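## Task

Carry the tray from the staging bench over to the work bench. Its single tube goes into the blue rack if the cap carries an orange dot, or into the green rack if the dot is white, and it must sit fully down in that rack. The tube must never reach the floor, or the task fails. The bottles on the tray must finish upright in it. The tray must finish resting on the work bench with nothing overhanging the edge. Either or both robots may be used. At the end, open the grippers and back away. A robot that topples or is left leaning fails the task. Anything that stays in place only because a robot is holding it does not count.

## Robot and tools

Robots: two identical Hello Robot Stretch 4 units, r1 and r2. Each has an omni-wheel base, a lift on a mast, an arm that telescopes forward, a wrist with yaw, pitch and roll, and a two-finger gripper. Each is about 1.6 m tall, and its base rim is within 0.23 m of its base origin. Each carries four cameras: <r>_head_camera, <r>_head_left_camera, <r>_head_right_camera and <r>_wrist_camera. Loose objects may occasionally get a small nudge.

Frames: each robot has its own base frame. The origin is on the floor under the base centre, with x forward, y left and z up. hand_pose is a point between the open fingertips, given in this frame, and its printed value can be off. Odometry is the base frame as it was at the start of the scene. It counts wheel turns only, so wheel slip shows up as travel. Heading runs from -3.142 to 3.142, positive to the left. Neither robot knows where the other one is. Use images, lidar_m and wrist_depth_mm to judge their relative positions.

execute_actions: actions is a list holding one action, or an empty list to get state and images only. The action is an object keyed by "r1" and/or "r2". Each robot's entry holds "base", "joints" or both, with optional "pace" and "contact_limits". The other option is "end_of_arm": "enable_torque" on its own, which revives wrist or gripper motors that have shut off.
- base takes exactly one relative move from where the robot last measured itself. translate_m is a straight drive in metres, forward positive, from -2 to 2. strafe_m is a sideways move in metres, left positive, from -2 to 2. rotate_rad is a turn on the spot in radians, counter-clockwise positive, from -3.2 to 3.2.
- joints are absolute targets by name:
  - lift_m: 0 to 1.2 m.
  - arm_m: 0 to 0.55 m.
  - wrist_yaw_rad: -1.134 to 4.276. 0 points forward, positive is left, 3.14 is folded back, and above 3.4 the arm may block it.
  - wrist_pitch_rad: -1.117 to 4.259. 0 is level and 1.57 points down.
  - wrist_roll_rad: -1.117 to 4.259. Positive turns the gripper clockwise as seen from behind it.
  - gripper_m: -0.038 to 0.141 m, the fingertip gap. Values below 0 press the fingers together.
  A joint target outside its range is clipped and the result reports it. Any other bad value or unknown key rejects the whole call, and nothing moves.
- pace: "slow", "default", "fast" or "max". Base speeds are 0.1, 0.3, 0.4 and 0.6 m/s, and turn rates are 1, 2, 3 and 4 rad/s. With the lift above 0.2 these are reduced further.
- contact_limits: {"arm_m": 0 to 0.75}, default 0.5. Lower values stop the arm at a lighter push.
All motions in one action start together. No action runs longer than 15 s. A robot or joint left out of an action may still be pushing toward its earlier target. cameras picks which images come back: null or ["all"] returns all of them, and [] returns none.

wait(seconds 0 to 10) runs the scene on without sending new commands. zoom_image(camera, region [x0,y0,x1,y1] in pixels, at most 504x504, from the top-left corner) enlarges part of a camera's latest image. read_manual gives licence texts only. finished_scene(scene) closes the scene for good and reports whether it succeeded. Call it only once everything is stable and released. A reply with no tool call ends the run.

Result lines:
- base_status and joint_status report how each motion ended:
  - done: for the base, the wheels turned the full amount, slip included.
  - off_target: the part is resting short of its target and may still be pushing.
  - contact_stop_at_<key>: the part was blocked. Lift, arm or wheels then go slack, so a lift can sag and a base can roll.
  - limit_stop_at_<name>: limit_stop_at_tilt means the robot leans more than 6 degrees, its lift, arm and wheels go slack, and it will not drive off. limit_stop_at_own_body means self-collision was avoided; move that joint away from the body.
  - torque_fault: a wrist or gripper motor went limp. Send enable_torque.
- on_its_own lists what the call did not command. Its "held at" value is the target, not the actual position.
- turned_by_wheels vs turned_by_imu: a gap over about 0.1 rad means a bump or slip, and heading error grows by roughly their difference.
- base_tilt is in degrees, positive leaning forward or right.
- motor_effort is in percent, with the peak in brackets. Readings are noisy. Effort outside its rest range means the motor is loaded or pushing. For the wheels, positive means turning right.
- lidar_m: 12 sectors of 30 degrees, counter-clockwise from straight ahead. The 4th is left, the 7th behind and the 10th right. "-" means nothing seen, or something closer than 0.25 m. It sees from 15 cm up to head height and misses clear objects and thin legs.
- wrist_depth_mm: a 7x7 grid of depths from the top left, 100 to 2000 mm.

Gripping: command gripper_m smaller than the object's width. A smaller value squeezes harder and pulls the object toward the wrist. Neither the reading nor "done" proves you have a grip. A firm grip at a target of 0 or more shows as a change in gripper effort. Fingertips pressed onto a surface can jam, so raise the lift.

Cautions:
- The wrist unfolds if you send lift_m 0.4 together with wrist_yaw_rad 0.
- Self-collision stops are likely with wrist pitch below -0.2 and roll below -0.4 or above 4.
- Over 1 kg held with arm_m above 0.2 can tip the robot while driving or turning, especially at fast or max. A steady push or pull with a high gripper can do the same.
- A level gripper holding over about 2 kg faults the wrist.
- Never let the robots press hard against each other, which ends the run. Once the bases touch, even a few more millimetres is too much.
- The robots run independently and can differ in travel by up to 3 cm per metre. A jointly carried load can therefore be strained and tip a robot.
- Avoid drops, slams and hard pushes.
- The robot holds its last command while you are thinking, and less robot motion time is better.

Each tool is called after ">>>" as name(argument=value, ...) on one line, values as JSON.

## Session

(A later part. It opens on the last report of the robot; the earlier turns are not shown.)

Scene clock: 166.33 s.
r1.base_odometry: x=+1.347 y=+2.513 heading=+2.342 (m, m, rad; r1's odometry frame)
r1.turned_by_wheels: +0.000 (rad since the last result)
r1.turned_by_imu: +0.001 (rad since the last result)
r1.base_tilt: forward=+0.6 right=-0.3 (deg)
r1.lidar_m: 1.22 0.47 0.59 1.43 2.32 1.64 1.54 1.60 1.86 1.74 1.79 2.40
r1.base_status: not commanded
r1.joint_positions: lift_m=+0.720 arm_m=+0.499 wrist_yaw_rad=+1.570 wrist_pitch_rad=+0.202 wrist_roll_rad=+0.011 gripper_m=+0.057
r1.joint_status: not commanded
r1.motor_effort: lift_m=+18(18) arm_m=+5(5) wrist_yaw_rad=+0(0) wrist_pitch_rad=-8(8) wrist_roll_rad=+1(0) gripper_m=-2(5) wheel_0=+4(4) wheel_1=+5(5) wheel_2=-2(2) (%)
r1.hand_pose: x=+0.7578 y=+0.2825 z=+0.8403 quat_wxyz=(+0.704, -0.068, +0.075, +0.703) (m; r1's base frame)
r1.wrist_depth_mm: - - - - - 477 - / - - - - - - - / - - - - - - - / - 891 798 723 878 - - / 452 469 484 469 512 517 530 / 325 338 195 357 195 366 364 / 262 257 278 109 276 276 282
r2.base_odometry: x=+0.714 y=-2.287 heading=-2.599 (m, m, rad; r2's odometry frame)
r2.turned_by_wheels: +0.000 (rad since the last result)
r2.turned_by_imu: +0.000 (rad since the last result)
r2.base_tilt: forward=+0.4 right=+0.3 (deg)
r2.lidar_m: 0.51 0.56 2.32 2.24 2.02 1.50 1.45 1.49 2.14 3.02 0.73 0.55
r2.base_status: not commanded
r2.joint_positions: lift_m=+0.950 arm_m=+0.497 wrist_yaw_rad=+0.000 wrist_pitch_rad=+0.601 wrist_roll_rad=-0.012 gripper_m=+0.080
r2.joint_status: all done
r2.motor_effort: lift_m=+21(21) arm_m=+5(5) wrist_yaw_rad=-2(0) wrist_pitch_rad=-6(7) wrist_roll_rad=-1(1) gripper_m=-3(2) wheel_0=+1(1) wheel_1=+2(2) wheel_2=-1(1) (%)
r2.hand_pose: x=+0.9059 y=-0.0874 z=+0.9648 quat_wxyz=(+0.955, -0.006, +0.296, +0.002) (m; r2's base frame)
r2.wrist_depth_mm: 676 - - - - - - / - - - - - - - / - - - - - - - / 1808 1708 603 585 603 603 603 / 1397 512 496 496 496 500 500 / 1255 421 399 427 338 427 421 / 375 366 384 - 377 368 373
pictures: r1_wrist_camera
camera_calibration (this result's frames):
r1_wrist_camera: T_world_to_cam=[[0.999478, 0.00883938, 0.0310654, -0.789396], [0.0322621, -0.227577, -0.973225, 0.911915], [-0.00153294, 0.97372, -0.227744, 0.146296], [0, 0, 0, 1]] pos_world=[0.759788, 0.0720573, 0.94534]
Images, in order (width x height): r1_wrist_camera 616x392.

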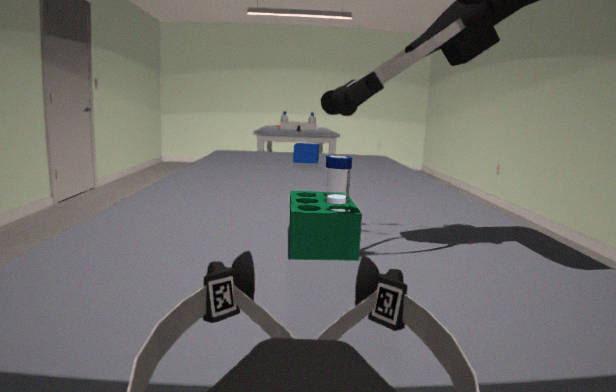

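>>> execute_actions(actions=[{"r1":{"base":{"translate_m":-0.3},"joints":{"arm_m":0.1,"lift_m":1.1,"wrist_yaw_rad":0,"wrist_pitch_rad":1.2,"wrist_roll_rad":1.57}},"r2":{"base":{"strafe_m":-1.66},"joints":{"arm_m":0.1,"lift_m":1.1,"wrist_pitch_rad":1.2,"wrist_roll_rad":1.57,"gripper_m":0.057}}}], cameras=[])

>>> execute_actions(actions=[{"r1":{"base":{"strafe_m":2}},"r2":{"base":{"strafe_m":-2}}}], cameras=[])

>>> execute_actions(actions=[{"r1":{"base":{"strafe_m":2}}}], cameras=["r1_head_camera","r1_wrist_camera","r2_head_camera","r2_wrist_camera"])

Scene clock: 184.43 s.
r1.base_odometry: x=+1.555 y=+2.298 heading=+2.341 (m, m, rad; r1's odometry frame)
r1.turned_by_wheels: -0.001 (rad since the last result)
r1.turned_by_imu: +0.002 (rad since the last result)
r1.base_tilt: forward=+0.5 right=-0.3 (deg)
r1.lidar_m: 1.14 0.76 0.98 3.51 1.89 1.33 1.24 1.31 1.71 1.76 1.80 2.39
r1.base_status: done
r1.joint_positions: lift_m=+1.100 arm_m=+0.101 wrist_yaw_rad=+0.000 wrist_pitch_rad=+1.201 wrist_roll_rad=+1.570 gripper_m=+0.057
r1.joint_status: all done
r1.motor_effort: lift_m=+21(26) arm_m=-5(5) wrist_yaw_rad=+0(7) wrist_pitch_rad=-3(4) wrist_roll_rad=+1(4) gripper_m=-2(1) wheel_0=-5(9) wheel_1=-4(5) wheel_2=+2(12) (%)
r1.hand_pose: x=+0.3759 y=-0.0874 z=+1.0091 quat_wxyz=(+0.584, +0.583, +0.400, -0.399) (m; r1's base frame)
r1.wrist_depth_mm: 1708 1618 1430 1308 1205 1078 1008 / 1708 1576 1397 1281 1205 1098 1008 / 1756 1537 1397 1308 1205 1098 1025 / 1756 1576 1397 1281 1182 1098 854 / 1756 1537 1397 1281 1182 1098 854 / 1661 1499 195 1308 195 1098 842 / 1708 1537 1430 109 1160 1060 1025
r2.base_odometry: x=-0.143 y=-0.865 heading=-2.599 (m, m, rad; r2's odometry frame)
r2.turned_by_wheels: +0.000 (rad since the last result)
r2.turned_by_imu: -0.007 (rad since the last result)
r2.base_tilt: forward=+0.3 right=+0.3 (deg)
r2.lidar_m: 3.24 0.61 0.73 3.91 2.08 1.56 1.51 1.59 2.20 1.74 1.41 3.34
r2.base_status: done
r2.joint_positions: lift_m=+1.100 arm_m=+0.101 wrist_yaw_rad=+0.000 wrist_pitch_rad=+1.201 wrist_roll_rad=+1.570 gripper_m=+0.057
r2.joint_status: all done
r2.motor_effort: lift_m=+21(23) arm_m=-5(6) wrist_yaw_rad=+0(2) wrist_pitch_rad=-4(5) wrist_roll_rad=+0(6) gripper_m=-3(4) wheel_0=+1(10) wheel_1=+0(7) wheel_2=+0(1) (%)
r2.hand_pose: x=+0.3761 y=-0.0874 z=+1.0091 quat_wxyz=(+0.584, +0.583, +0.400, -0.399) (m; r2's base frame)
r2.wrist_depth_mm: 1756 1576 1430 1281 1160 1060 976 / 1756 1537 1366 1281 1160 1078 991 / 1808 1618 1430 1281 1182 1078 991 / 1808 1537 1430 1281 1182 1098 831 / 1808 1661 1430 1281 1138 917 842 / 1808 1576 1336 1281 1138 1060 854 / 1808 1060 1430 - 1205 1060 1025
pictures: none
No camera images: the call's "cameras" was empty. Leave "cameras" out to get every camera's image.

Scene clock: 192.43 s.
r1.base_odometry: x=+0.120 y=+0.905 heading=+2.341 (m, m, rad; r1's odometry frame)
r1.turned_by_wheels: +0.000 (rad since the last result)
r1.turned_by_imu: +0.014 (rad since the last result)
r1.base_tilt: forward=+0.6 right=-0.2 (deg)
r1.lidar_m: 0.83 3.49 1.57 2.25 1.98 1.41 1.31 1.35 1.89 3.76 0.97 0.69
r1.base_status: done
r1.joint_positions: lift_m=+1.100 arm_m=+0.101 wrist_yaw_rad=+0.000 wrist_pitch_rad=+1.201 wrist_roll_rad=+1.570 gripper_m=+0.057
r1.joint_status: not commanded
r1.motor_effort: lift_m=+21(21) arm_m=-5(4) wrist_yaw_rad=+0(1) wrist_pitch_rad=-3(3) wrist_roll_rad=+1(1) gripper_m=-3(3) wheel_0=-3(13) wheel_1=+3(11) wheel_2=+0(2) (%)
r1.hand_pose: x=+0.3759 y=-0.0874 z=+1.0091 quat_wxyz=(+0.584, +0.583, +0.400, -0.399) (m; r1's base frame)
r1.wrist_depth_mm: 668 597 1397 1308 1160 1098 1060 / 668 603 1336 1281 1205 1098 1008 / 699 634 1366 1255 1160 1078 1008 / 1708 1537 1397 1308 1182 1098 854 / 1756 1576 1397 1281 1160 1118 842 / 1756 1576 195 1281 196 1098 831 / 1756 1618 1430 109 1182 1060 1008
r2.base_odometry: x=-1.176 y=+0.847 heading=-2.599 (m, m, rad; r2's odometry frame)
r2.turned_by_wheels: +0.000 (rad since the last result)
r2.turned_by_imu: -0.009 (rad since the last result)
r2.base_tilt: forward=+0.4 right=+0.3 (deg)
r2.lidar_m: 0.43 0.46 0.63 2.44 2.17 1.62 1.55 1.64 2.22 2.82 0.61 0.43
r2.base_status: done
r2.joint_positions: lift_m=+1.100 arm_m=+0.101 wrist_yaw_rad=+0.000 wrist_pitch_rad=+1.201 wrist_roll_rad=+1.570 gripper_m=+0.057
r2.joint_status: not commanded
r2.motor_effort: lift_m=+21(21) arm_m=-5(5) wrist_yaw_rad=+1(0) wrist_pitch_rad=-4(5) wrist_roll_rad=+0(0) gripper_m=-3(2) wheel_0=+1(9) wheel_1=+0(7) wheel_2=+0(0) (%)
r2.hand_pose: x=+0.3761 y=-0.0874 z=+1.0091 quat_wxyz=(+0.584, +0.583, +0.400, -0.399) (m; r2's base frame)
r2.wrist_depth_mm: 668 591 530 484 1160 1060 991 / 676 597 535 484 1138 1060 991 / 569 569 512 492 1138 1078 991 / 647 580 517 496 1138 1078 831 / 640 564 496 504 1160 904 831 / 699 430 504 484 1042 1078 842 / 699 615 559 - 1160 1078 1008
pictures: none
No camera images: the call's "cameras" was empty. Leave "cameras" out to get every camera's image.

Scene clock: 200.43 s.
r1.base_odometry: x=-1.316 y=-0.487 heading=+2.341 (m, m, rad; r1's odometry frame)
r1.turned_by_wheels: +0.000 (rad since the last result)
r1.turned_by_imu: +0.014 (rad since the last result)
r1.base_tilt: forward=+0.6 right=-0.3 (deg)
r1.lidar_m: 0.56 0.58 0.80 2.95 2.05 1.43 1.38 1.43 1.98 2.71 2.32 0.61
r1.base_status: done
r1.joint_positions: lift_m=+1.100 arm_m=+0.101 wrist_yaw_rad=+0.000 wrist_pitch_rad=+1.201 wrist_roll_rad=+1.570 gripper_m=+0.057
r1.joint_status: not commanded
r1.motor_effort: lift_m=+21(21) arm_m=-4(5) wrist_yaw_rad=+1(1) wrist_pitch_rad=-3(3) wrist_roll_rad=+1(1) gripper_m=-1(2) wheel_0=-4(16) wheel_1=+2(12) wheel_2=+0(1) (%)
r1.hand_pose: x=+0.3759 y=-0.0874 z=+1.0091 quat_wxyz=(+0.584, +0.583, +0.400, -0.399) (m; r1's base frame)
r1.wrist_depth_mm: 668 609 544 1229 1182 1098 1025 / 654 603 554 1281 1182 1078 1025 / 661 597 554 1308 1160 1078 1025 / 661 597 554 1308 1182 1078 866 / 668 597 544 1281 1182 1098 831 / 634 585 195 1281 195 1098 854 / 661 569 544 109 1160 1042 1042
r2.base_odometry: x=-1.176 y=+0.847 heading=-2.599 (m, m, rad; r2's odometry frame)
r2.turned_by_wheels: +0.000 (rad since the last result)
r2.turned_by_imu: -0.001 (rad since the last result)
r2.base_tilt: forward=+0.4 right=+0.3 (deg)
r2.lidar_m: 0.43 0.45 0.66 2.42 2.19 1.61 1.55 1.61 2.27 2.84 0.61 0.47
r2.base_status: not commanded
r2.joint_positions: lift_m=+1.100 arm_m=+0.101 wrist_yaw_rad=+0.000 wrist_pitch_rad=+1.201 wrist_roll_rad=+1.570 gripper_m=+0.057
r2.joint_status: not commanded
r2.motor_effort: lift_m=+21(21) arm_m=-5(5) wrist_yaw_rad=+1(1) wrist_pitch_rad=-4(5) wrist_roll_rad=+0(0) gripper_m=-3(2) wheel_0=+1(1) wheel_1=+0(0) wheel_2=+0(0) (%)
r2.hand_pose: x=+0.3761 y=-0.0874 z=+1.0091 quat_wxyz=(+0.584, +0.583, +0.400, -0.399) (m; r2's base frame)
r2.wrist_depth_mm: 668 591 535 488 1138 1060 991 / 676 603 530 484 1160 1060 991 / 574 574 521 492 1160 1078 991 / 647 580 517 492 1138 1098 831 / 647 574 496 500 1138 931 842 / 691 430 500 484 1042 1078 854 / 707 621 559 - 1205 1060 1008
pictures: r1_head_camera, r1_wrist_camera, r2_head_camera, r2_wrist_camera
camera_calibration (this result's frames):
r1_wrist_camera: T_world_to_cam=[[-0.930321, -0.0442568, -0.364065, 0.709824], [-0.0511463, 0.998648, 0.00929923, 0.151397], [0.363161, 0.0272719, -0.931327, 1.03449], [0, 0, 0, 1]] pos_world=[0.292422, -0.14799, 1.22046]
r2_wrist_camera: T_world_to_cam=[[-0.908936, -0.0326484, -0.415656, 0.770655], [-0.0508995, 0.998162, 0.0329024, 0.115011], [0.413818, 0.0510628, -0.908927, 0.993506], [0, 0, 0, 1]] pos_world=[0.2952, -0.140371, 1.21957]
Images, in order (width x height): r1_head_camera 420x560, r1_wrist_camera 616x392, r2_head_camera 420x560, r2_wrist_camera 616x392.

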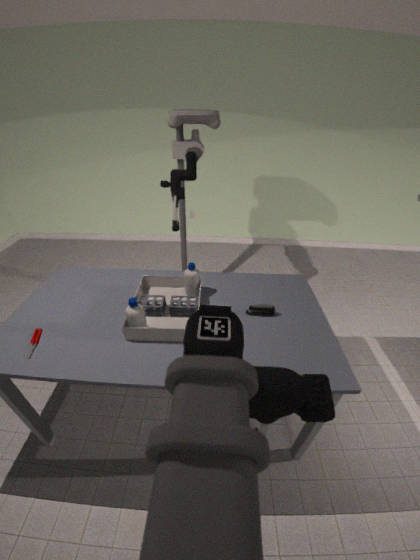

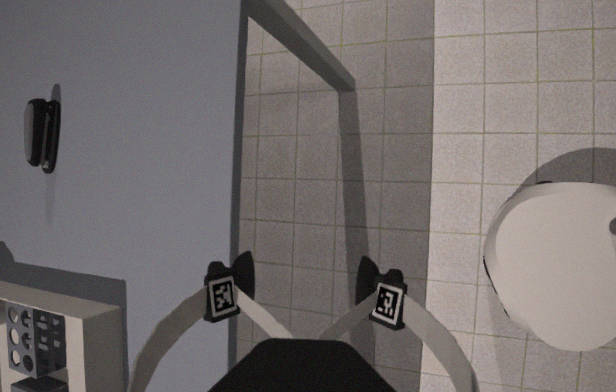

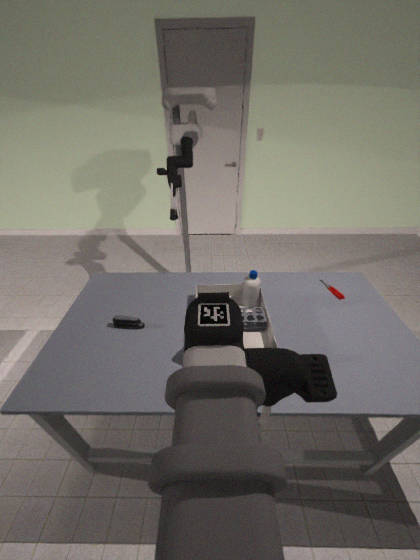

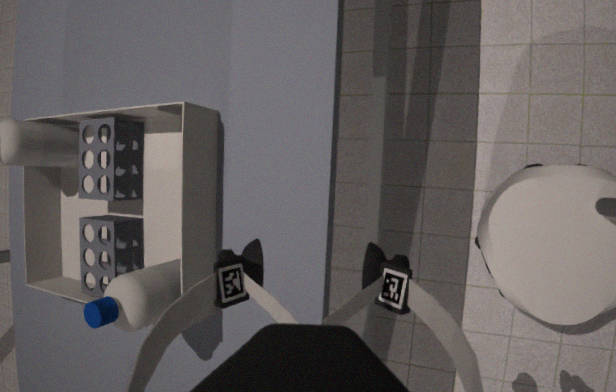

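>>> execute_actions(actions=[{"r1":{"base":{"rotate_rad":0.02}},"r2":{"base":{"rotate_rad":-0.02}}}], cameras=[])

>>> execute_actions(actions=[{"r1":{"base":{"strafe_m":0.255},"joints":{"arm_m":0.445,"lift_m":0.97}},"r2":{"base":{"strafe_m":0.015},"joints":{"arm_m":0.385,"lift_m":0.97}}}], cameras=["r1_wrist_camera","r2_wrist_camera"])

Scene clock: 208.73 s.
r1.base_odometry: x=-1.316 y=-0.487 heading=+2.360 (m, m, rad; r1's odometry frame)
r1.turned_by_wheels: +0.019 (rad since the last result)
r1.turned_by_imu: +0.020 (rad since the last result)
r1.base_tilt: forward=+0.5 right=-0.2 (deg)
r1.lidar_m: 0.56 0.59 0.78 2.96 2.02 1.37 1.37 1.43 2.02 2.41 2.31 0.61
r1.base_status: done
r1.joint_positions: lift_m=+1.100 arm_m=+0.101 wrist_yaw_rad=+0.000 wrist_pitch_rad=+1.201 wrist_roll_rad=+1.570 gripper_m=+0.057
r1.joint_status: not commanded
r1.motor_effort: lift_m=+21(21) arm_m=-5(4) wrist_yaw_rad=+0(1) wrist_pitch_rad=-4(3) wrist_roll_rad=+0(2) gripper_m=-3(2) wheel_0=-5(12) wheel_1=-5(5) wheel_2=-5(6) (%)
r1.hand_pose: x=+0.3759 y=-0.0874 z=+1.0091 quat_wxyz=(+0.584, +0.583, +0.400, -0.399) (m; r1's base frame)
r1.wrist_depth_mm: 668 597 544 1255 1160 1078 1060 / 661 597 544 1308 1182 1078 1025 / 647 597 549 1281 1182 1098 1025 / 661 603 554 1308 1205 1078 854 / 668 597 544 1281 1138 1078 854 / 647 585 195 1281 196 1078 842 / 654 574 554 109 1229 1060 1008
r2.base_odometry: x=-1.176 y=+0.847 heading=-2.618 (m, m, rad; r2's odometry frame)
r2.turned_by_wheels: -0.019 (rad since the last result)
r2.turned_by_imu: -0.020 (rad since the last result)
r2.base_tilt: forward=+0.4 right=+0.3 (deg)
r2.lidar_m: 0.42 0.44 0.64 2.43 2.24 1.61 1.55 1.64 2.18 2.83 0.62 0.43
r2.base_status: done
r2.joint_positions: lift_m=+1.100 arm_m=+0.101 wrist_yaw_rad=+0.000 wrist_pitch_rad=+1.201 wrist_roll_rad=+1.570 gripper_m=+0.057
r2.joint_status: not commanded
r2.motor_effort: lift_m=+21(21) arm_m=-5(5) wrist_yaw_rad=+1(1) wrist_pitch_rad=-5(4) wrist_roll_rad=+0(0) gripper_m=-4(4) wheel_0=+4(6) wheel_1=+2(2) wheel_2=+3(3) (%)
r2.hand_pose: x=+0.3761 y=-0.0874 z=+1.0091 quat_wxyz=(+0.584, +0.583, +0.400, -0.399) (m; r2's base frame)
r2.wrist_depth_mm: 668 591 530 484 1138 1060 991 / 676 603 535 488 1138 1060 1008 / 585 574 517 484 1138 1078 991 / 647 585 521 496 1182 1078 831 / 640 574 496 500 1138 917 831 / 683 430 500 480 1060 1078 842 / 707 621 564 - 1160 1060 1025
pictures: none
No camera images: the call's "cameras" was empty. Leave "cameras" out to get every camera's image.

Scene clock: 210.90 s.
r1.base_odometry: x=-1.495 y=-0.668 heading=+2.360 (m, m, rad; r1's odometry frame)
r1.turned_by_wheels: +0.000 (rad since the last result)
r1.turned_by_imu: +0.002 (rad since the last result)
r1.base_tilt: forward=+0.5 right=-0.2 (deg)
r1.lidar_m: 0.55 0.58 0.80 2.69 2.00 1.45 1.35 1.43 2.02 2.56 0.85 0.61
r1.base_status: done
r1.joint_positions: lift_m=+0.970 arm_m=+0.444 wrist_yaw_rad=+0.000 wrist_pitch_rad=+1.201 wrist_roll_rad=+1.570 gripper_m=+0.057
r1.joint_status: all done
r1.motor_effort: lift_m=+17(20) arm_m=+4(7) wrist_yaw_rad=+0(0) wrist_pitch_rad=-2(4) wrist_roll_rad=+1(1) gripper_m=-3(1) wheel_0=-2(14) wheel_1=+3(13) wheel_2=+0(5) (%)
r1.hand_pose: x=+0.7195 y=-0.0874 z=+0.8795 quat_wxyz=(+0.584, +0.583, +0.400, -0.399) (m; r1's base frame)
r1.wrist_depth_mm: 480 433 389 351 320 297 917 / 484 430 387 351 324 297 917 / 433 387 368 347 324 300 904 / 430 407 384 347 324 297 917 / 473 410 379 345 320 298 917 / 480 404 195 347 196 301 904 / 462 368 366 109 319 294 917
r2.base_odometry: x=-1.169 y=+0.834 heading=-2.618 (m, m, rad; r2's odometry frame)
r2.turned_by_wheels: +0.000 (rad since the last result)
r2.turned_by_imu: +0.000 (rad since the last result)
r2.base_tilt: forward=+0.4 right=+0.3 (deg)
r2.lidar_m: 0.42 0.47 0.63 2.40 2.21 1.63 1.54 1.61 2.21 2.84 0.61 0.45
r2.base_status: done
r2.joint_positions: lift_m=+0.970 arm_m=+0.384 wrist_yaw_rad=+0.000 wrist_pitch_rad=+1.201 wrist_roll_rad=+1.570 gripper_m=+0.057
r2.joint_status: all done
r2.motor_effort: lift_m=+17(27) arm_m=+5(6) wrist_yaw_rad=-1(0) wrist_pitch_rad=-4(5) wrist_roll_rad=+0(1) gripper_m=-3(5) wheel_0=-1(7) wheel_1=+2(9) wheel_2=+0(3) (%)
r2.hand_pose: x=+0.6594 y=-0.0874 z=+0.8795 quat_wxyz=(+0.584, +0.583, +0.400, -0.399) (m; r2's base frame)
r2.wrist_depth_mm: 477 424 377 334 307 285 266 / 459 389 320 330 303 286 268 / 329 377 357 342 306 287 270 / 418 427 345 343 309 289 272 / 415 430 353 345 309 291 272 / 433 436 320 338 267 289 273 / 418 375 347 - 312 286 276
pictures: r1_wrist_camera, r2_wrist_camera
camera_calibration (this result's frames):
r1_wrist_camera: T_world_to_cam=[[-0.930157, -0.0444736, -0.36446, 0.982446], [-0.0513868, 0.998636, 0.00928733, 0.170328], [0.363549, 0.0273671, -0.931173, 0.788606], [0, 0, 0, 1]] pos_world=[0.635884, -0.147984, 1.09081]
r2_wrist_camera: T_world_to_cam=[[-0.908781, -0.0328464, -0.415979, 0.974493], [-0.0511336, 0.99815, 0.0328949, 0.133832], [0.414129, 0.0511648, -0.908779, 0.758119], [0, 0, 0, 1]] pos_world=[0.578485, -0.140365, 1.08993]
Images, in order (width x height): r1_wrist_camera 616x392, r2_wrist_camera 616x392.

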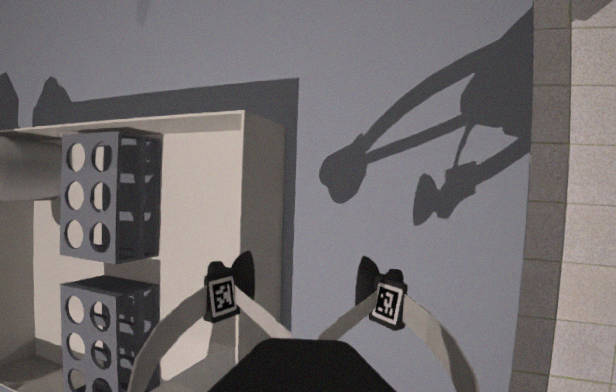

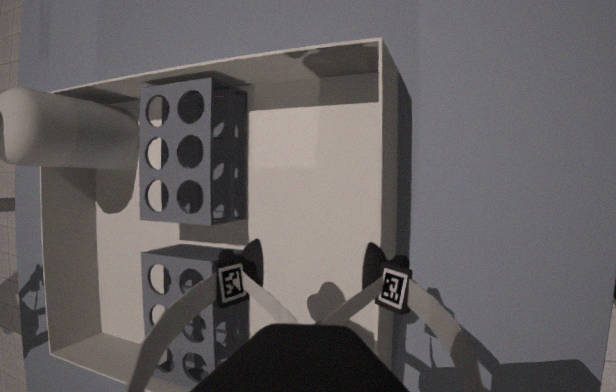

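>>> execute_actions(actions=[{"r1":{"joints":{"arm_m":0.51,"lift_m":0.955,"gripper_m":0.08}},"r2":{"joints":{"arm_m":0.355,"lift_m":0.955,"gripper_m":0.08}}}], cameras=[])

>>> execute_actions(actions=[{"r1":{"joints":{"lift_m":0.905},"pace":"slow"},"r2":{"joints":{"lift_m":0.905},"pace":"slow"}}], cameras=["r1_wrist_camera","r2_wrist_camera"])

Scene clock: 222.67 s.
r1.base_odometry: x=-1.495 y=-0.668 heading=+2.360 (m, m, rad; r1's odometry frame)
r1.turned_by_wheels: +0.000 (rad since the last result)
r1.turned_by_imu: +0.001 (rad since the last result)
r1.base_tilt: forward=+0.6 right=-0.2 (deg)
r1.lidar_m: 0.55 0.58 0.79 2.71 2.02 1.45 1.37 1.44 1.98 2.55 0.84 0.61
r1.base_status: not commanded
r1.joint_positions: lift_m=+0.955 arm_m=+0.509 wrist_yaw_rad=+0.000 wrist_pitch_rad=+1.201 wrist_roll_rad=+1.570 gripper_m=+0.080
r1.joint_status: all done
r1.motor_effort: lift_m=+17(15) arm_m=+5(5) wrist_yaw_rad=-1(1) wrist_pitch_rad=-1(2) wrist_roll_rad=+0(1) gripper_m=-4(4) wheel_0=-2(2) wheel_1=+3(3) wheel_2=+0(0) (%)
r1.hand_pose: x=+0.7844 y=-0.0874 z=+0.8645 quat_wxyz=(+0.584, +0.583, +0.400, -0.399) (m; r1's base frame)
r1.wrist_depth_mm: 455 415 368 334 309 283 267 / 462 410 370 330 309 285 267 / 382 347 355 319 309 285 270 / 407 342 359 334 309 283 267 / 442 347 355 332 304 286 268 / 442 362 206 324 204 285 267 / 445 338 366 109 304 278 266
r2.base_odometry: x=-1.169 y=+0.834 heading=-2.618 (m, m, rad; r2's odometry frame)
r2.turned_by_wheels: +0.000 (rad since the last result)
r2.turned_by_imu: -0.001 (rad since the last result)
r2.base_tilt: forward=+0.4 right=+0.3 (deg)
r2.lidar_m: 0.44 0.46 0.65 2.43 2.22 1.64 1.54 1.62 2.21 2.84 0.64 0.46
r2.base_status: not commanded
r2.joint_positions: lift_m=+0.955 arm_m=+0.356 wrist_yaw_rad=+0.000 wrist_pitch_rad=+1.201 wrist_roll_rad=+1.570 gripper_m=+0.080
r2.joint_status: all done
r2.motor_effort: lift_m=+17(17) arm_m=-5(7) wrist_yaw_rad=+0(1) wrist_pitch_rad=-4(4) wrist_roll_rad=+0(1) gripper_m=-1(4) wheel_0=-1(1) wheel_1=+2(2) wheel_2=+0(0) (%)
r2.hand_pose: x=+0.6312 y=-0.0874 z=+0.8645 quat_wxyz=(+0.584, +0.583, +0.400, -0.399) (m; r2's base frame)
r2.wrist_depth_mm: 452 407 362 315 298 270 - / 389 347 332 320 294 272 258 / 355 364 355 325 300 274 258 / 430 334 353 330 301 277 259 / 430 404 351 330 298 278 260 / 424 342 353 273 294 274 262 / 397 347 364 - 303 274 260
pictures: none
No camera images: the call's "cameras" was empty. Leave "cameras" out to get every camera's image.

Scene clock: 223.97 s.
r1.base_odometry: x=-1.495 y=-0.668 heading=+2.360 (m, m, rad; r1's odometry frame)
r1.turned_by_wheels: +0.000 (rad since the last result)
r1.turned_by_imu: +0.000 (rad since the last result)
r1.base_tilt: forward=+0.5 right=-0.3 (deg)
r1.lidar_m: 0.55 0.59 0.83 2.70 2.03 1.47 1.37 1.45 2.01 2.57 0.83 0.60
r1.base_status: not commanded
r1.joint_positions: lift_m=+0.905 arm_m=+0.509 wrist_yaw_rad=+0.000 wrist_pitch_rad=+1.201 wrist_roll_rad=+1.570 gripper_m=+0.080
r1.joint_status: all done
r1.motor_effort: lift_m=+17(17) arm_m=+5(5) wrist_yaw_rad=+0(1) wrist_pitch_rad=-2(2) wrist_roll_rad=+1(2) gripper_m=-4(0) wheel_0=-2(2) wheel_1=+3(3) wheel_2=+0(0) (%)
r1.hand_pose: x=+0.7844 y=-0.0874 z=+0.8145 quat_wxyz=(+0.584, +0.583, +0.400, -0.399) (m; r1's base frame)
r1.wrist_depth_mm: 387 345 310 283 258 239 225 / 387 340 303 276 260 240 226 / 304 307 303 259 260 240 227 / 301 327 306 263 260 240 226 / 301 310 301 268 257 240 226 / 373 307 204 249 203 240 226 / 303 320 314 109 255 234 224
r2.base_odometry: x=-1.169 y=+0.834 heading=-2.618 (m, m, rad; r2's odometry frame)
r2.turned_by_wheels: +0.000 (rad since the last result)
r2.turned_by_imu: +0.000 (rad since the last result)
r2.base_tilt: forward=+0.4 right=+0.3 (deg)
r2.lidar_m: 0.43 0.45 0.63 2.41 2.21 1.61 1.55 1.63 2.19 2.86 0.65 0.45
r2.base_status: not commanded
r2.joint_positions: lift_m=+0.905 arm_m=+0.356 wrist_yaw_rad=+0.000 wrist_pitch_rad=+1.201 wrist_roll_rad=+1.570 gripper_m=+0.080
r2.joint_status: all done
r2.motor_effort: lift_m=+17(15) arm_m=-6(5) wrist_yaw_rad=+1(2) wrist_pitch_rad=-4(4) wrist_roll_rad=+0(0) gripper_m=-2(3) wheel_0=-1(1) wheel_1=+2(2) wheel_2=+0(0) (%)
r2.hand_pose: x=+0.6312 y=-0.0874 z=+0.8145 quat_wxyz=(+0.584, +0.583, +0.400, -0.399) (m; r2's base frame)
r2.wrist_depth_mm: 379 325 241 228 248 227 - / 327 285 297 260 251 230 215 / 340 300 301 263 252 229 216 / 387 296 304 266 252 231 218 / 389 325 296 268 250 233 218 / 397 281 298 201 245 231 219 / 370 285 315 - 253 229 -
pictures: r1_wrist_camera, r2_wrist_camera
camera_calibration (this result's frames):
r1_wrist_camera: T_world_to_cam=[[-0.930161, -0.0444047, -0.364458, 1.0192], [-0.0513132, 0.998639, 0.00928831, 0.17422], [0.363549, 0.0273411, -0.931174, 0.704459], [0, 0, 0, 1]] pos_world=[0.700857, -0.147986, 1.02581]
r2_wrist_camera: T_world_to_cam=[[-0.908782, -0.0328448, -0.415976, 0.921797], [-0.0511317, 0.99815, 0.0328951, 0.134525], [0.414126, 0.051164, -0.908781, 0.710745], [0, 0, 0, 1]] pos_world=[0.550253, -0.140365, 1.02493]
Images, in order (width x height): r1_wrist_camera 616x392, r2_wrist_camera 616x392.

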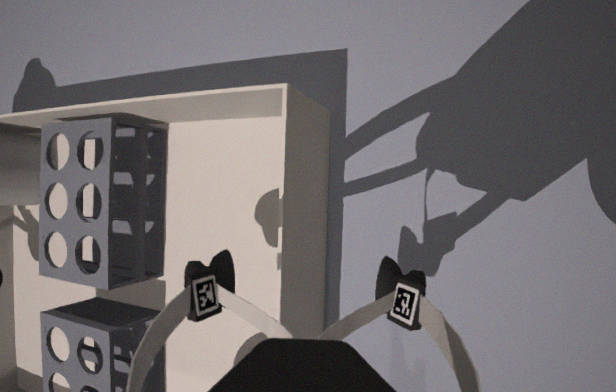

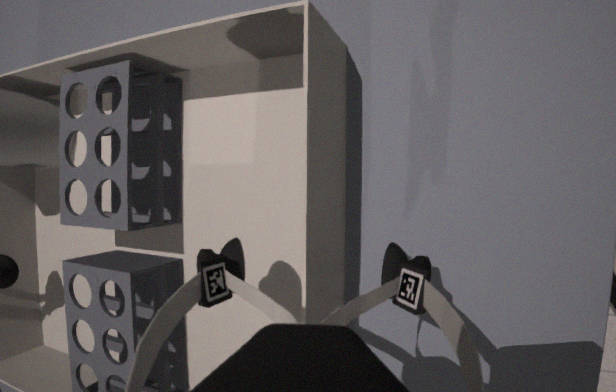

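>>> execute_actions(actions=[{"r1":{"joints":{"lift_m":0.88},"pace":"slow"},"r2":{"joints":{"lift_m":0.893,"arm_m":0.342},"pace":"slow"}}], cameras=[])

>>> execute_actions(actions=[{"r1":{"joints":{"gripper_m":-0.03}},"r2":{"joints":{"gripper_m":-0.03}}}], cameras=[])

>>> execute_actions(actions=[{"r1":{"joints":{"lift_m":0.96},"pace":"slow"},"r2":{"joints":{"lift_m":0.973},"pace":"slow"}}], cameras=["r1_wrist_camera","r2_wrist_camera","r1_head_left_camera"])

Scene clock: 233.13 s.
r1.base_odometry: x=-1.495 y=-0.668 heading=+2.360 (m, m, rad; r1's odometry frame)
r1.turned_by_wheels: +0.000 (rad since the last result)
r1.turned_by_imu: +0.001 (rad since the last result)
r1.base_tilt: forward=+0.5 right=-0.3 (deg)
r1.lidar_m: 0.55 0.58 0.79 2.69 1.99 1.46 1.35 1.42 2.00 2.58 0.85 0.60
r1.base_status: not commanded
r1.joint_positions: lift_m=+0.881 arm_m=+0.509 wrist_yaw_rad=-0.002 wrist_pitch_rad=+1.205 wrist_roll_rad=+1.570 gripper_m=+0.080
r1.joint_status: all done
r1.motor_effort: lift_m=+7(20) arm_m=+5(5) wrist_yaw_rad=+7(7) wrist_pitch_rad=-13(14) wrist_roll_rad=+0(1) gripper_m=-2(0) wheel_0=-2(2) wheel_1=+3(3) wheel_2=+0(0) (%)
r1.hand_pose: x=+0.7832 y=-0.0877 z=+0.7899 quat_wxyz=(+0.582, +0.583, +0.400, -0.401) (m; r1's base frame)
r1.wrist_depth_mm: 364 327 290 263 242 222 210 / 357 314 253 258 242 222 211 / 285 303 287 238 242 223 211 / 276 307 286 241 242 223 211 / 274 307 282 244 242 223 210 / 297 309 204 245 197 219 210 / 289 283 291 109 238 216 210
r2.base_odometry: x=-1.169 y=+0.834 heading=-2.618 (m, m, rad; r2's odometry frame)
r2.turned_by_wheels: +0.000 (rad since the last result)
r2.turned_by_imu: -0.001 (rad since the last result)
r2.base_tilt: forward=+0.4 right=+0.3 (deg)
r2.lidar_m: 0.42 0.45 0.62 2.42 2.24 1.62 1.56 1.63 2.19 2.86 0.63 0.46
r2.base_status: not commanded
r2.joint_positions: lift_m=+0.893 arm_m=+0.343 wrist_yaw_rad=+0.000 wrist_pitch_rad=+1.200 wrist_roll_rad=+1.570 gripper_m=+0.080
r2.joint_status: all done
r2.motor_effort: lift_m=+16(20) arm_m=-5(6) wrist_yaw_rad=-1(0) wrist_pitch_rad=-4(4) wrist_roll_rad=+0(1) gripper_m=-1(1) wheel_0=-1(1) wheel_1=+2(2) wheel_2=+0(0) (%)
r2.hand_pose: x=+0.6183 y=-0.0874 z=+0.8025 quat_wxyz=(+0.584, +0.583, +0.400, -0.399) (m; r2's base frame)
r2.wrist_depth_mm: 359 258 233 244 237 216 - / 283 287 287 249 239 219 207 / 285 307 287 252 241 220 207 / 286 309 290 253 241 221 208 / 362 312 283 255 237 221 208 / 368 294 286 216 235 219 210 / 290 298 301 - 240 219 -
pictures: none
No camera images: the call's "cameras" was empty. Leave "cameras" out to get every camera's image.

Scene clock: 234.93 s.
r1.base_odometry: x=-1.495 y=-0.668 heading=+2.360 (m, m, rad; r1's odometry frame)
r1.turned_by_wheels: +0.000 (rad since the last result)
r1.turned_by_imu: +0.001 (rad since the last result)
r1.base_tilt: forward=+0.6 right=-0.3 (deg)
r1.lidar_m: 0.55 0.57 0.81 2.69 2.00 1.44 1.36 1.45 2.03 2.58 0.86 0.61
r1.base_status: not commanded
r1.joint_positions: lift_m=+0.880 arm_m=+0.510 wrist_yaw_rad=+0.007 wrist_pitch_rad=+1.190 wrist_roll_rad=+1.570 gripper_m=-0.029
r1.joint_status: all done
r1.on_its_own: wrist_yaw_rad is at rest, and its effort (-19) is outside its rest range (-13 to +13); wrist_pitch_rad is at rest, and its effort (+28) is outside its rest range (-23 to +23)
r1.motor_effort: lift_m=+19(19) arm_m=+0(4) wrist_yaw_rad=-19(19) wrist_pitch_rad=+28(28) wrist_roll_rad=+0(0) gripper_m=-21(20) wheel_0=-2(2) wheel_1=+3(3) wheel_2=+2(2) (%)
r1.hand_pose: x=+0.7886 y=-0.0867 z=+0.7903 quat_wxyz=(+0.587, +0.584, +0.399, -0.394) (m; r1's base frame)
r1.wrist_depth_mm: 359 319 283 256 235 215 - / 343 277 230 251 234 216 204 / 245 279 257 220 235 216 204 / 249 285 262 226 236 216 204 / 252 287 265 215 235 216 204 / 277 286 183 203 185 216 204 / 259 285 271 109 232 209 -
r2.base_odometry: x=-1.169 y=+0.834 heading=-2.618 (m, m, rad; r2's odometry frame)
r2.turned_by_wheels: +0.000 (rad since the last result)
r2.turned_by_imu: +0.000 (rad since the last result)
r2.base_tilt: forward=+0.4 right=+0.3 (deg)
r2.lidar_m: 0.43 0.47 0.64 2.41 2.20 1.63 1.55 1.63 2.21 2.86 0.64 0.46
r2.base_status: not commanded
r2.joint_positions: lift_m=+0.893 arm_m=+0.343 wrist_yaw_rad=+0.007 wrist_pitch_rad=+1.191 wrist_roll_rad=+1.570 gripper_m=-0.029
r2.joint_status: all done
r2.on_its_own: wrist_yaw_rad is at rest, and its effort (-18) is outside its rest range (-13 to +13)
r2.motor_effort: lift_m=+20(20) arm_m=-5(5) wrist_yaw_rad=-18(21) wrist_pitch_rad=+23(24) wrist_roll_rad=+0(0) gripper_m=-25(25) wheel_0=-1(1) wheel_1=+2(2) wheel_2=+5(5) (%)
r2.hand_pose: x=+0.6213 y=-0.0867 z=+0.8032 quat_wxyz=(+0.587, +0.584, +0.399, -0.394) (m; r2's base frame)
r2.wrist_depth_mm: 310 244 234 217 236 216 - / 279 291 279 220 238 216 204 / 276 296 276 226 239 218 204 / 277 296 276 227 241 220 206 / 351 300 274 205 237 221 208 / 297 276 183 193 180 219 209 / 272 293 278 - 241 216 -
pictures: none
No camera images: the call's "cameras" was empty. Leave "cameras" out to get every camera's image.

Scene clock: 236.47 s.
r1.base_odometry: x=-1.495 y=-0.668 heading=+2.360 (m, m, rad; r1's odometry frame)
r1.turned_by_wheels: +0.000 (rad since the last result)
r1.turned_by_imu: +0.001 (rad since the last result)
r1.base_tilt: forward=+0.7 right=-0.4 (deg)
r1.lidar_m: 0.55 0.58 0.79 2.71 2.00 1.46 1.37 1.43 2.03 2.55 0.84 0.61
r1.base_status: not commanded
r1.joint_positions: lift_m=+0.960 arm_m=+0.510 wrist_yaw_rad=+0.007 wrist_pitch_rad=+1.190 wrist_roll_rad=+1.570 gripper_m=-0.029
r1.joint_status: all done
r1.on_its_own: wrist_yaw_rad is at rest, and its effort (-19) is outside its rest range (-13 to +13); wrist_pitch_rad is at rest, and its effort (+28) is outside its rest range (-23 to +23)
r1.motor_effort: lift_m=+24(26) arm_m=+0(0) wrist_yaw_rad=-19(18) wrist_pitch_rad=+28(28) wrist_roll_rad=+0(1) gripper_m=-21(18) wheel_0=-2(2) wheel_1=+3(3) wheel_2=+3(2) (%)
r1.hand_pose: x=+0.7886 y=-0.0867 z=+0.8699 quat_wxyz=(+0.587, +0.584, +0.399, -0.394) (m; r1's base frame)
r1.wrist_depth_mm: 477 421 377 343 314 287 271 / 459 277 230 334 314 289 271 / 245 281 258 220 312 287 272 / 248 285 259 225 314 289 271 / 251 287 264 215 314 287 271 / 277 287 183 203 185 287 271 / 258 287 271 109 307 278 270
r2.base_odometry: x=-1.169 y=+0.834 heading=-2.618 (m, m, rad; r2's odometry frame)
r2.turned_by_wheels: +0.000 (rad since the last result)
r2.turned_by_imu: +0.000 (rad since the last result)
r2.base_tilt: forward=+0.4 right=+0.3 (deg)
r2.lidar_m: 0.42 0.44 0.63 2.41 2.22 1.62 1.56 1.62 2.22 2.85 0.64 0.44
r2.base_status: not commanded
r2.joint_positions: lift_m=+0.973 arm_m=+0.343 wrist_yaw_rad=+0.007 wrist_pitch_rad=+1.191 wrist_roll_rad=+1.570 gripper_m=-0.029
r2.joint_status: all done
r2.on_its_own: wrist_yaw_rad is at rest, and its effort (-17) is outside its rest range (-13 to +13); wrist_pitch_rad is at rest, and its effort (+24) is outside its rest range (-23 to +23)
r2.motor_effort: lift_m=+25(22) arm_m=-5(5) wrist_yaw_rad=-17(21) wrist_pitch_rad=+24(24) wrist_roll_rad=+0(0) gripper_m=-24(23) wheel_0=-1(1) wheel_1=+2(2) wheel_2=+5(5) (%)
r2.hand_pose: x=+0.6213 y=-0.0867 z=+0.8828 quat_wxyz=(+0.587, +0.584, +0.399, -0.394) (m; r2's base frame)
r2.wrist_depth_mm: 368 245 236 216 314 285 267 / 279 291 281 220 315 287 268 / 274 296 278 225 315 290 271 / 277 296 274 228 320 291 273 / 349 300 274 205 315 294 274 / 297 274 183 193 180 289 276 / 271 291 278 - 319 286 277
pictures: r1_head_left_camera, r1_wrist_camera, r2_wrist_camera
camera_calibration (this result's frames):
r1_wrist_camera: T_world_to_cam=[[-0.92605, -0.0502555, -0.37404, 1.04789], [-0.0577512, 0.998292, 0.00885165, 0.178636], [0.372956, 0.0297983, -0.92737, 0.744096], [0, 0, 0, 1]] pos_world=[0.703201, -0.147841, 1.08042]
r2_wrist_camera: T_world_to_cam=[[-0.90457, -0.0388778, -0.424548, 0.945713], [-0.0581104, 0.997783, 0.0324424, 0.135753], [0.422345, 0.0540171, -0.904824, 0.76855], [0, 0, 0, 1]] pos_world=[0.538759, -0.140199, 1.0925]
Images, in order (width x height): r1_head_left_camera 420x672, r1_wrist_camera 616x392, r2_wrist_camera 616x392.

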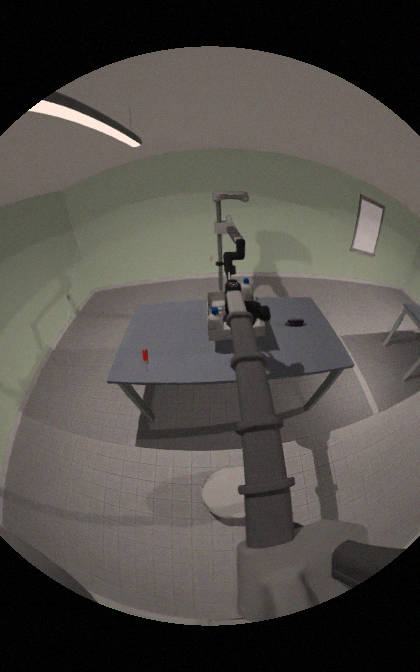

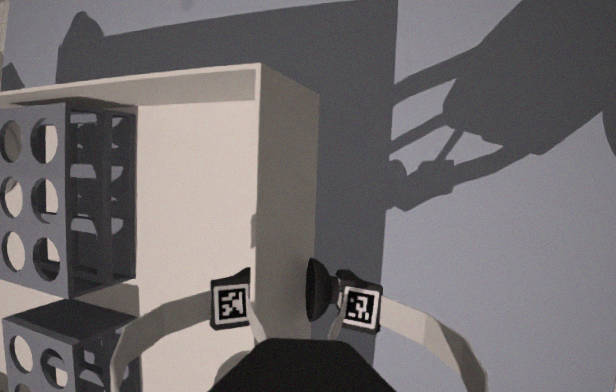

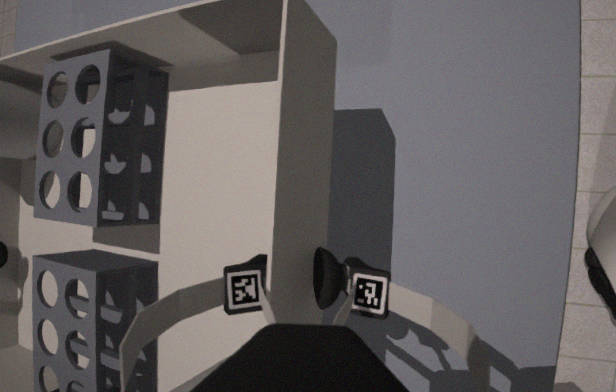

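>>> execute_actions(actions=[{"r1":{"base":{"strafe_m":-0.8},"joints":{"lift_m":1.0},"pace":"slow"},"r2":{"base":{"strafe_m":0.8},"joints":{"lift_m":1.013},"pace":"slow"}}], cameras=["r1_wrist_camera"])

>>> execute_actions(actions=[{"r1":{"base":{"strafe_m":-0.8},"pace":"slow"},"r2":{"base":{"strafe_m":0.8},"pace":"slow"}}], cameras=["r1_wrist_camera"])

action 0: r1: "base": strafe_m = -0.8 would last too long for one action: at the pace "slow" strafe_m can be at most 0.78 in either direction: name a faster pace, or command the rest in another action

action 0: r1: "base": strafe_m = -0.8 would last too long for one action: at the pace "slow" strafe_m can be at most 0.78 in either direction: name a faster pace, or command the rest in another action

>>> execute_actions(actions=[{"r1":{"base":{"strafe_m":-0.8},"joints":{"lift_m":1.0}},"r2":{"base":{"strafe_m":0.8},"joints":{"lift_m":1.013}}}], cameras=["r1_wrist_camera"])

>>> execute_actions(actions=[{"r1":{"base":{"strafe_m":-0.8}},"r2":{"base":{"strafe_m":0.8}}}], cameras=["r1_wrist_camera"])

Scene clock: 256.93 s.
r1.base_odometry: x=-0.932 y=-0.100 heading=+2.360 (m, m, rad; r1's odometry frame)
r1.turned_by_wheels: +0.000 (rad since the last result)
r1.turned_by_imu: +0.006 (rad since the last result)
r1.base_tilt: forward=+0.6 right=-0.3 (deg)
r1.lidar_m: 0.57 0.58 0.79 3.50 2.01 1.43 1.37 1.45 2.01 2.40 1.76 3.45
r1.base_status: done
r1.joint_positions: lift_m=+1.000 arm_m=+0.510 wrist_yaw_rad=+0.006 wrist_pitch_rad=+1.191 wrist_roll_rad=+1.570 gripper_m=-0.029
r1.joint_status: all done
r1.on_its_own: wrist_yaw_rad is at rest, and its effort (-17) is outside its rest range (-13 to +13); wrist_pitch_rad is at rest, and its effort (+24) is outside its rest range (-23 to +23)
r1.motor_effort: lift_m=+24(24) arm_m=+0(0) wrist_yaw_rad=-17(20) wrist_pitch_rad=+24(28) wrist_roll_rad=+1(1) gripper_m=-21(19) wheel_0=+3(15) wheel_1=-3(14) wheel_2=+6(5) (%)
r1.hand_pose: x=+0.7883 y=-0.0868 z=+0.9099 quat_wxyz=(+0.587, +0.584, +0.399, -0.395) (m; r1's base frame)
r1.wrist_depth_mm: 1618 1430 1308 1182 1098 1008 946 / 251 249 236 1138 1078 991 931 / 244 278 258 214 1098 1008 931 / 247 285 262 222 1098 976 946 / 251 286 264 213 1098 991 917 / 276 286 183 202 185 683 931 / 259 287 272 109 349 317 315
r2.base_odometry: x=-0.769 y=+0.141 heading=-2.617 (m, m, rad; r2's odometry frame)
r2.turned_by_wheels: +0.000 (rad since the last result)
r2.turned_by_imu: +0.003 (rad since the last result)
r2.base_tilt: forward=+0.5 right=+0.3 (deg)
r2.lidar_m: 0.49 3.35 1.60 1.76 2.21 1.62 1.55 1.62 2.21 3.65 0.63 0.46
r2.base_status: done
r2.joint_positions: lift_m=+1.013 arm_m=+0.343 wrist_yaw_rad=+0.007 wrist_pitch_rad=+1.192 wrist_roll_rad=+1.570 gripper_m=-0.029
r2.joint_status: all done
r2.on_its_own: wrist_yaw_rad is at rest, and its effort (-21) is outside its rest range (-13 to +13)
r2.motor_effort: lift_m=+25(26) arm_m=-6(5) wrist_yaw_rad=-21(20) wrist_pitch_rad=+22(23) wrist_roll_rad=+0(0) gripper_m=-23(25) wheel_0=+0(9) wheel_1=-1(8) wheel_2=+7(6) (%)
r2.hand_pose: x=+0.6211 y=-0.0867 z=+0.9228 quat_wxyz=(+0.587, +0.584, +0.399, -0.395) (m; r2's base frame)
r2.wrist_depth_mm: 276 251 236 217 351 322 301 / 278 297 279 216 353 324 304 / 274 293 278 220 353 325 307 / 309 296 276 227 368 334 310 / 342 301 274 213 1118 1008 931 / 274 276 184 193 182 1008 931 / 272 293 278 - 1078 991 931
pictures: r1_wrist_camera
camera_calibration (this result's frames):
r1_wrist_camera: T_world_to_cam=[[-0.926492, -0.0496989, -0.373018, 1.06199], [-0.0571358, 0.998327, 0.00890077, 0.177807], [0.371952, 0.0295592, -0.927781, 0.782367], [0, 0, 0, 1]] pos_world=[0.703079, -0.147856, 1.12042]
Images, in order (width x height): r1_wrist_camera 616x392.

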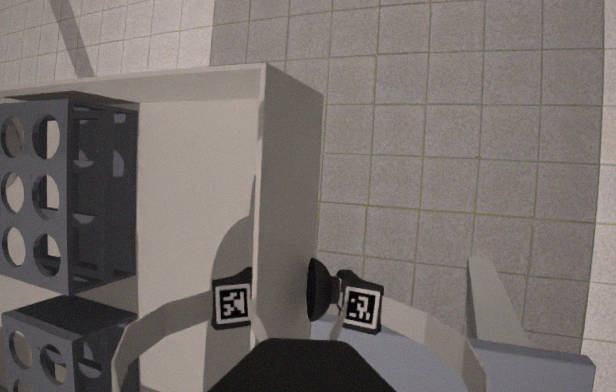

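Scene clock: 260.93 s.
r1.base_odometry: x=-0.369 y=+0.468 heading=+2.361 (m, m, rad; r1's odometry frame)
r1.turned_by_wheels: +0.000 (rad since the last result)
r1.turned_by_imu: +0.004 (rad since the last result)
r1.base_tilt: forward=+0.5 right=-0.2 (deg)
r1.lidar_m: 0.78 1.10 0.96 4.29 2.00 1.44 1.38 1.45 2.04 2.38 1.01 1.27
r1.base_status: done
r1.joint_positions: lift_m=+1.000 arm_m=+0.510 wrist_yaw_rad=+0.006 wrist_pitch_rad=+1.192 wrist_roll_rad=+1.570 gripper_m=-0.029
r1.joint_status: not commanded
r1.on_its_own: wrist_yaw_rad is at rest, and its effort (-14) is outside its rest range (-13 to +13)
r1.motor_effort: lift_m=+24(24) arm_m=+0(0) wrist_yaw_rad=-14(18) wrist_pitch_rad=+23(25) wrist_roll_rad=+0(0) gripper_m=-20(19) wheel_0=+2(13) wheel_1=-3(14) wheel_2=+6(5) (%)
r1.hand_pose: x=+0.7882 y=-0.0868 z=+0.9098 quat_wxyz=(+0.587, +0.584, +0.399, -0.395) (m; r1's base frame)
r1.wrist_depth_mm: 1661 1464 1308 1182 1060 991 960 / 267 256 241 1160 1098 1008 946 / 245 282 258 211 1098 991 960 / 249 283 260 220 1098 1008 917 / 251 287 264 213 1060 1008 931 / 271 287 182 202 185 1008 931 / 262 283 276 109 1060 976 931
r2.base_odometry: x=-0.368 y=-0.551 heading=-2.617 (m, m, rad; r2's odometry frame)
r2.turned_by_wheels: +0.000 (rad since the last result)
r2.turned_by_imu: +0.003 (rad since the last result)
r2.base_tilt: forward=+0.4 right=+0.4 (deg)
r2.lidar_m: 0.61 1.05 0.86 1.84 2.14 1.62 1.55 1.62 2.23 1.73 1.01 0.62
r2.base_status: done
r2.joint_positions: lift_m=+1.013 arm_m=+0.343 wrist_yaw_rad=+0.006 wrist_pitch_rad=+1.192 wrist_roll_rad=+1.570 gripper_m=-0.029
r2.joint_status: not commanded
r2.on_its_own: wrist_yaw_rad is at rest, and its effort (-17) is outside its rest range (-13 to +13)
r2.motor_effort: lift_m=+24(25) arm_m=-5(5) wrist_yaw_rad=-17(19) wrist_pitch_rad=+21(22) wrist_roll_rad=-1(1) gripper_m=-24(25) wheel_0=-1(11) wheel_1=-3(7) wheel_2=+6(5) (%)
r2.hand_pose: x=+0.6211 y=-0.0867 z=+0.9228 quat_wxyz=(+0.587, +0.584, +0.399, -0.395) (m; r2's base frame)
r2.wrist_depth_mm: 272 254 241 216 1060 976 904 / 276 281 279 227 1098 976 931 / 274 296 277 218 1078 1008 931 / 342 290 277 224 1098 991 931 / 340 298 276 212 1118 991 931 / 279 276 184 193 181 1008 946 / 267 293 276 - 1098 991 946
pictures: r1_wrist_camera
camera_calibration (this result's frames):
r1_wrist_camera: T_world_to_cam=[[-0.926611, -0.0492295, -0.372786, 1.06181], [-0.0566274, 0.998356, 0.00891384, 0.177446], [0.371734, 0.0293695, -0.927875, 0.78263], [0, 0, 0, 1]] pos_world=[0.703003, -0.147867, 1.12043]
Images, in order (width x height): r1_wrist_camera 616x392.

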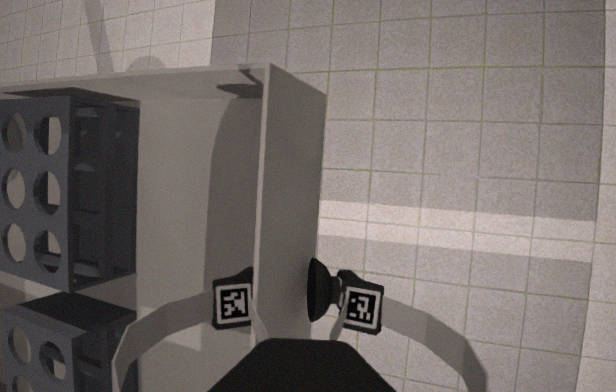

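>>> execute_actions(actions=[{"r1":{"base":{"strafe_m":-1.7}},"r2":{"base":{"strafe_m":1.7}}}], cameras=["r1_wrist_camera","r2_wrist_camera","r1_head_left_camera"])

Scene clock: 272.50 s.
r1.base_odometry: x=+0.827 y=+1.676 heading=+2.361 (m, m, rad; r1's odometry frame)
r1.turned_by_wheels: +0.000 (rad since the last result)
r1.turned_by_imu: +0.007 (rad since the last result)
r1.base_tilt: forward=+0.6 right=-0.3 (deg)
r1.lidar_m: 0.54 0.59 0.78 2.53 1.98 1.48 1.40 1.47 2.05 2.72 0.81 0.59
r1.base_status: done
r1.joint_positions: lift_m=+1.000 arm_m=+0.510 wrist_yaw_rad=+0.006 wrist_pitch_rad=+1.190 wrist_roll_rad=+1.570 gripper_m=-0.029
r1.joint_status: not commanded
r1.on_its_own: wrist_yaw_rad is at rest, and its effort (-18) is outside its rest range (-13 to +13); wrist_pitch_rad is at rest, and its effort (+28) is outside its rest range (-23 to +23)
r1.motor_effort: lift_m=+24(24) arm_m=+0(1) wrist_yaw_rad=-18(18) wrist_pitch_rad=+28(27) wrist_roll_rad=+1(1) gripper_m=-21(21) wheel_0=+2(14) wheel_1=-3(13) wheel_2=+5(4) (%)
r1.hand_pose: x=+0.7886 y=-0.0868 z=+0.9100 quat_wxyz=(+0.587, +0.584, +0.398, -0.395) (m; r1's base frame)
r1.wrist_depth_mm: 539 480 424 387 353 324 303 / 242 266 248 370 351 324 304 / 245 281 258 208 353 325 303 / 248 282 262 219 355 325 304 / 253 286 263 213 355 324 306 / 273 289 183 206 185 324 304 / 260 287 271 109 347 314 306
r2.base_odometry: x=+0.483 y=-2.023 heading=-2.617 (m, m, rad; r2's odometry frame)
r2.turned_by_wheels: +0.000 (rad since the last result)
r2.turned_by_imu: +0.005 (rad since the last result)
r2.base_tilt: forward=+0.5 right=+0.3 (deg)
r2.lidar_m: 0.44 0.48 0.66 2.60 2.21 1.56 1.51 1.61 2.21 2.67 0.65 0.46
r2.base_status: done
r2.joint_positions: lift_m=+1.013 arm_m=+0.343 wrist_yaw_rad=+0.006 wrist_pitch_rad=+1.190 wrist_roll_rad=+1.571 gripper_m=-0.029
r2.joint_status: not commanded
r2.on_its_own: wrist_yaw_rad is at rest, and its effort (-18) is outside its rest range (-13 to +13); wrist_pitch_rad is at rest, and its effort (+25) is outside its rest range (-23 to +23)
r2.motor_effort: lift_m=+24(24) arm_m=-5(5) wrist_yaw_rad=-18(17) wrist_pitch_rad=+25(26) wrist_roll_rad=-2(2) gripper_m=-24(25) wheel_0=-1(12) wheel_1=-2(9) wheel_2=+6(5) (%)
r2.hand_pose: x=+0.6215 y=-0.0868 z=+0.9229 quat_wxyz=(+0.587, +0.584, +0.398, -0.395) (m; r2's base frame)
r2.wrist_depth_mm: 271 246 244 213 351 320 597 / 317 290 277 224 353 322 609 / 301 296 277 213 357 325 615 / 343 294 276 223 357 327 917 / 282 298 273 205 355 327 917 / 277 276 185 193 180 325 917 / 267 294 271 - 357 324 946
pictures: r1_head_left_camera, r1_wrist_camera, r2_wrist_camera
camera_calibration (this result's frames):
r1_wrist_camera: T_world_to_cam=[[-0.926079, -0.0495977, -0.374055, 1.06299], [-0.0570396, 0.998333, 0.00884396, 0.177812], [0.372993, 0.0295262, -0.927364, 0.781155], [0, 0, 0, 1]] pos_world=[0.703191, -0.147858, 1.12046]
r2_wrist_camera: T_world_to_cam=[[-0.904301, -0.0374715, -0.425248, 0.963474], [-0.0567075, 0.997856, 0.032662, 0.133473], [0.423113, 0.0536511, -0.904487, 0.803985], [0, 0, 0, 1]] pos_world=[0.538663, -0.140219, 1.13255]
Images, in order (width x height): r1_head_left_camera 420x672, r1_wrist_camera 616x392, r2_wrist_camera 616x392.

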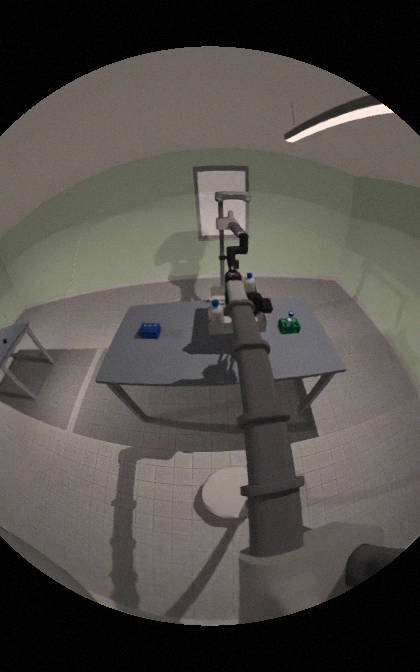

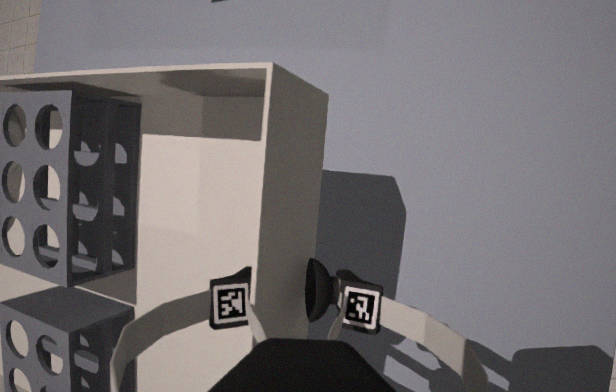

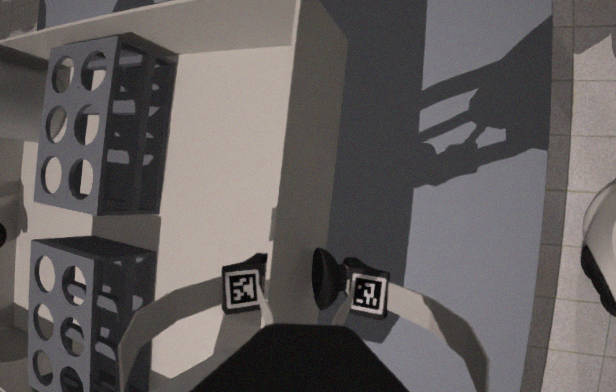

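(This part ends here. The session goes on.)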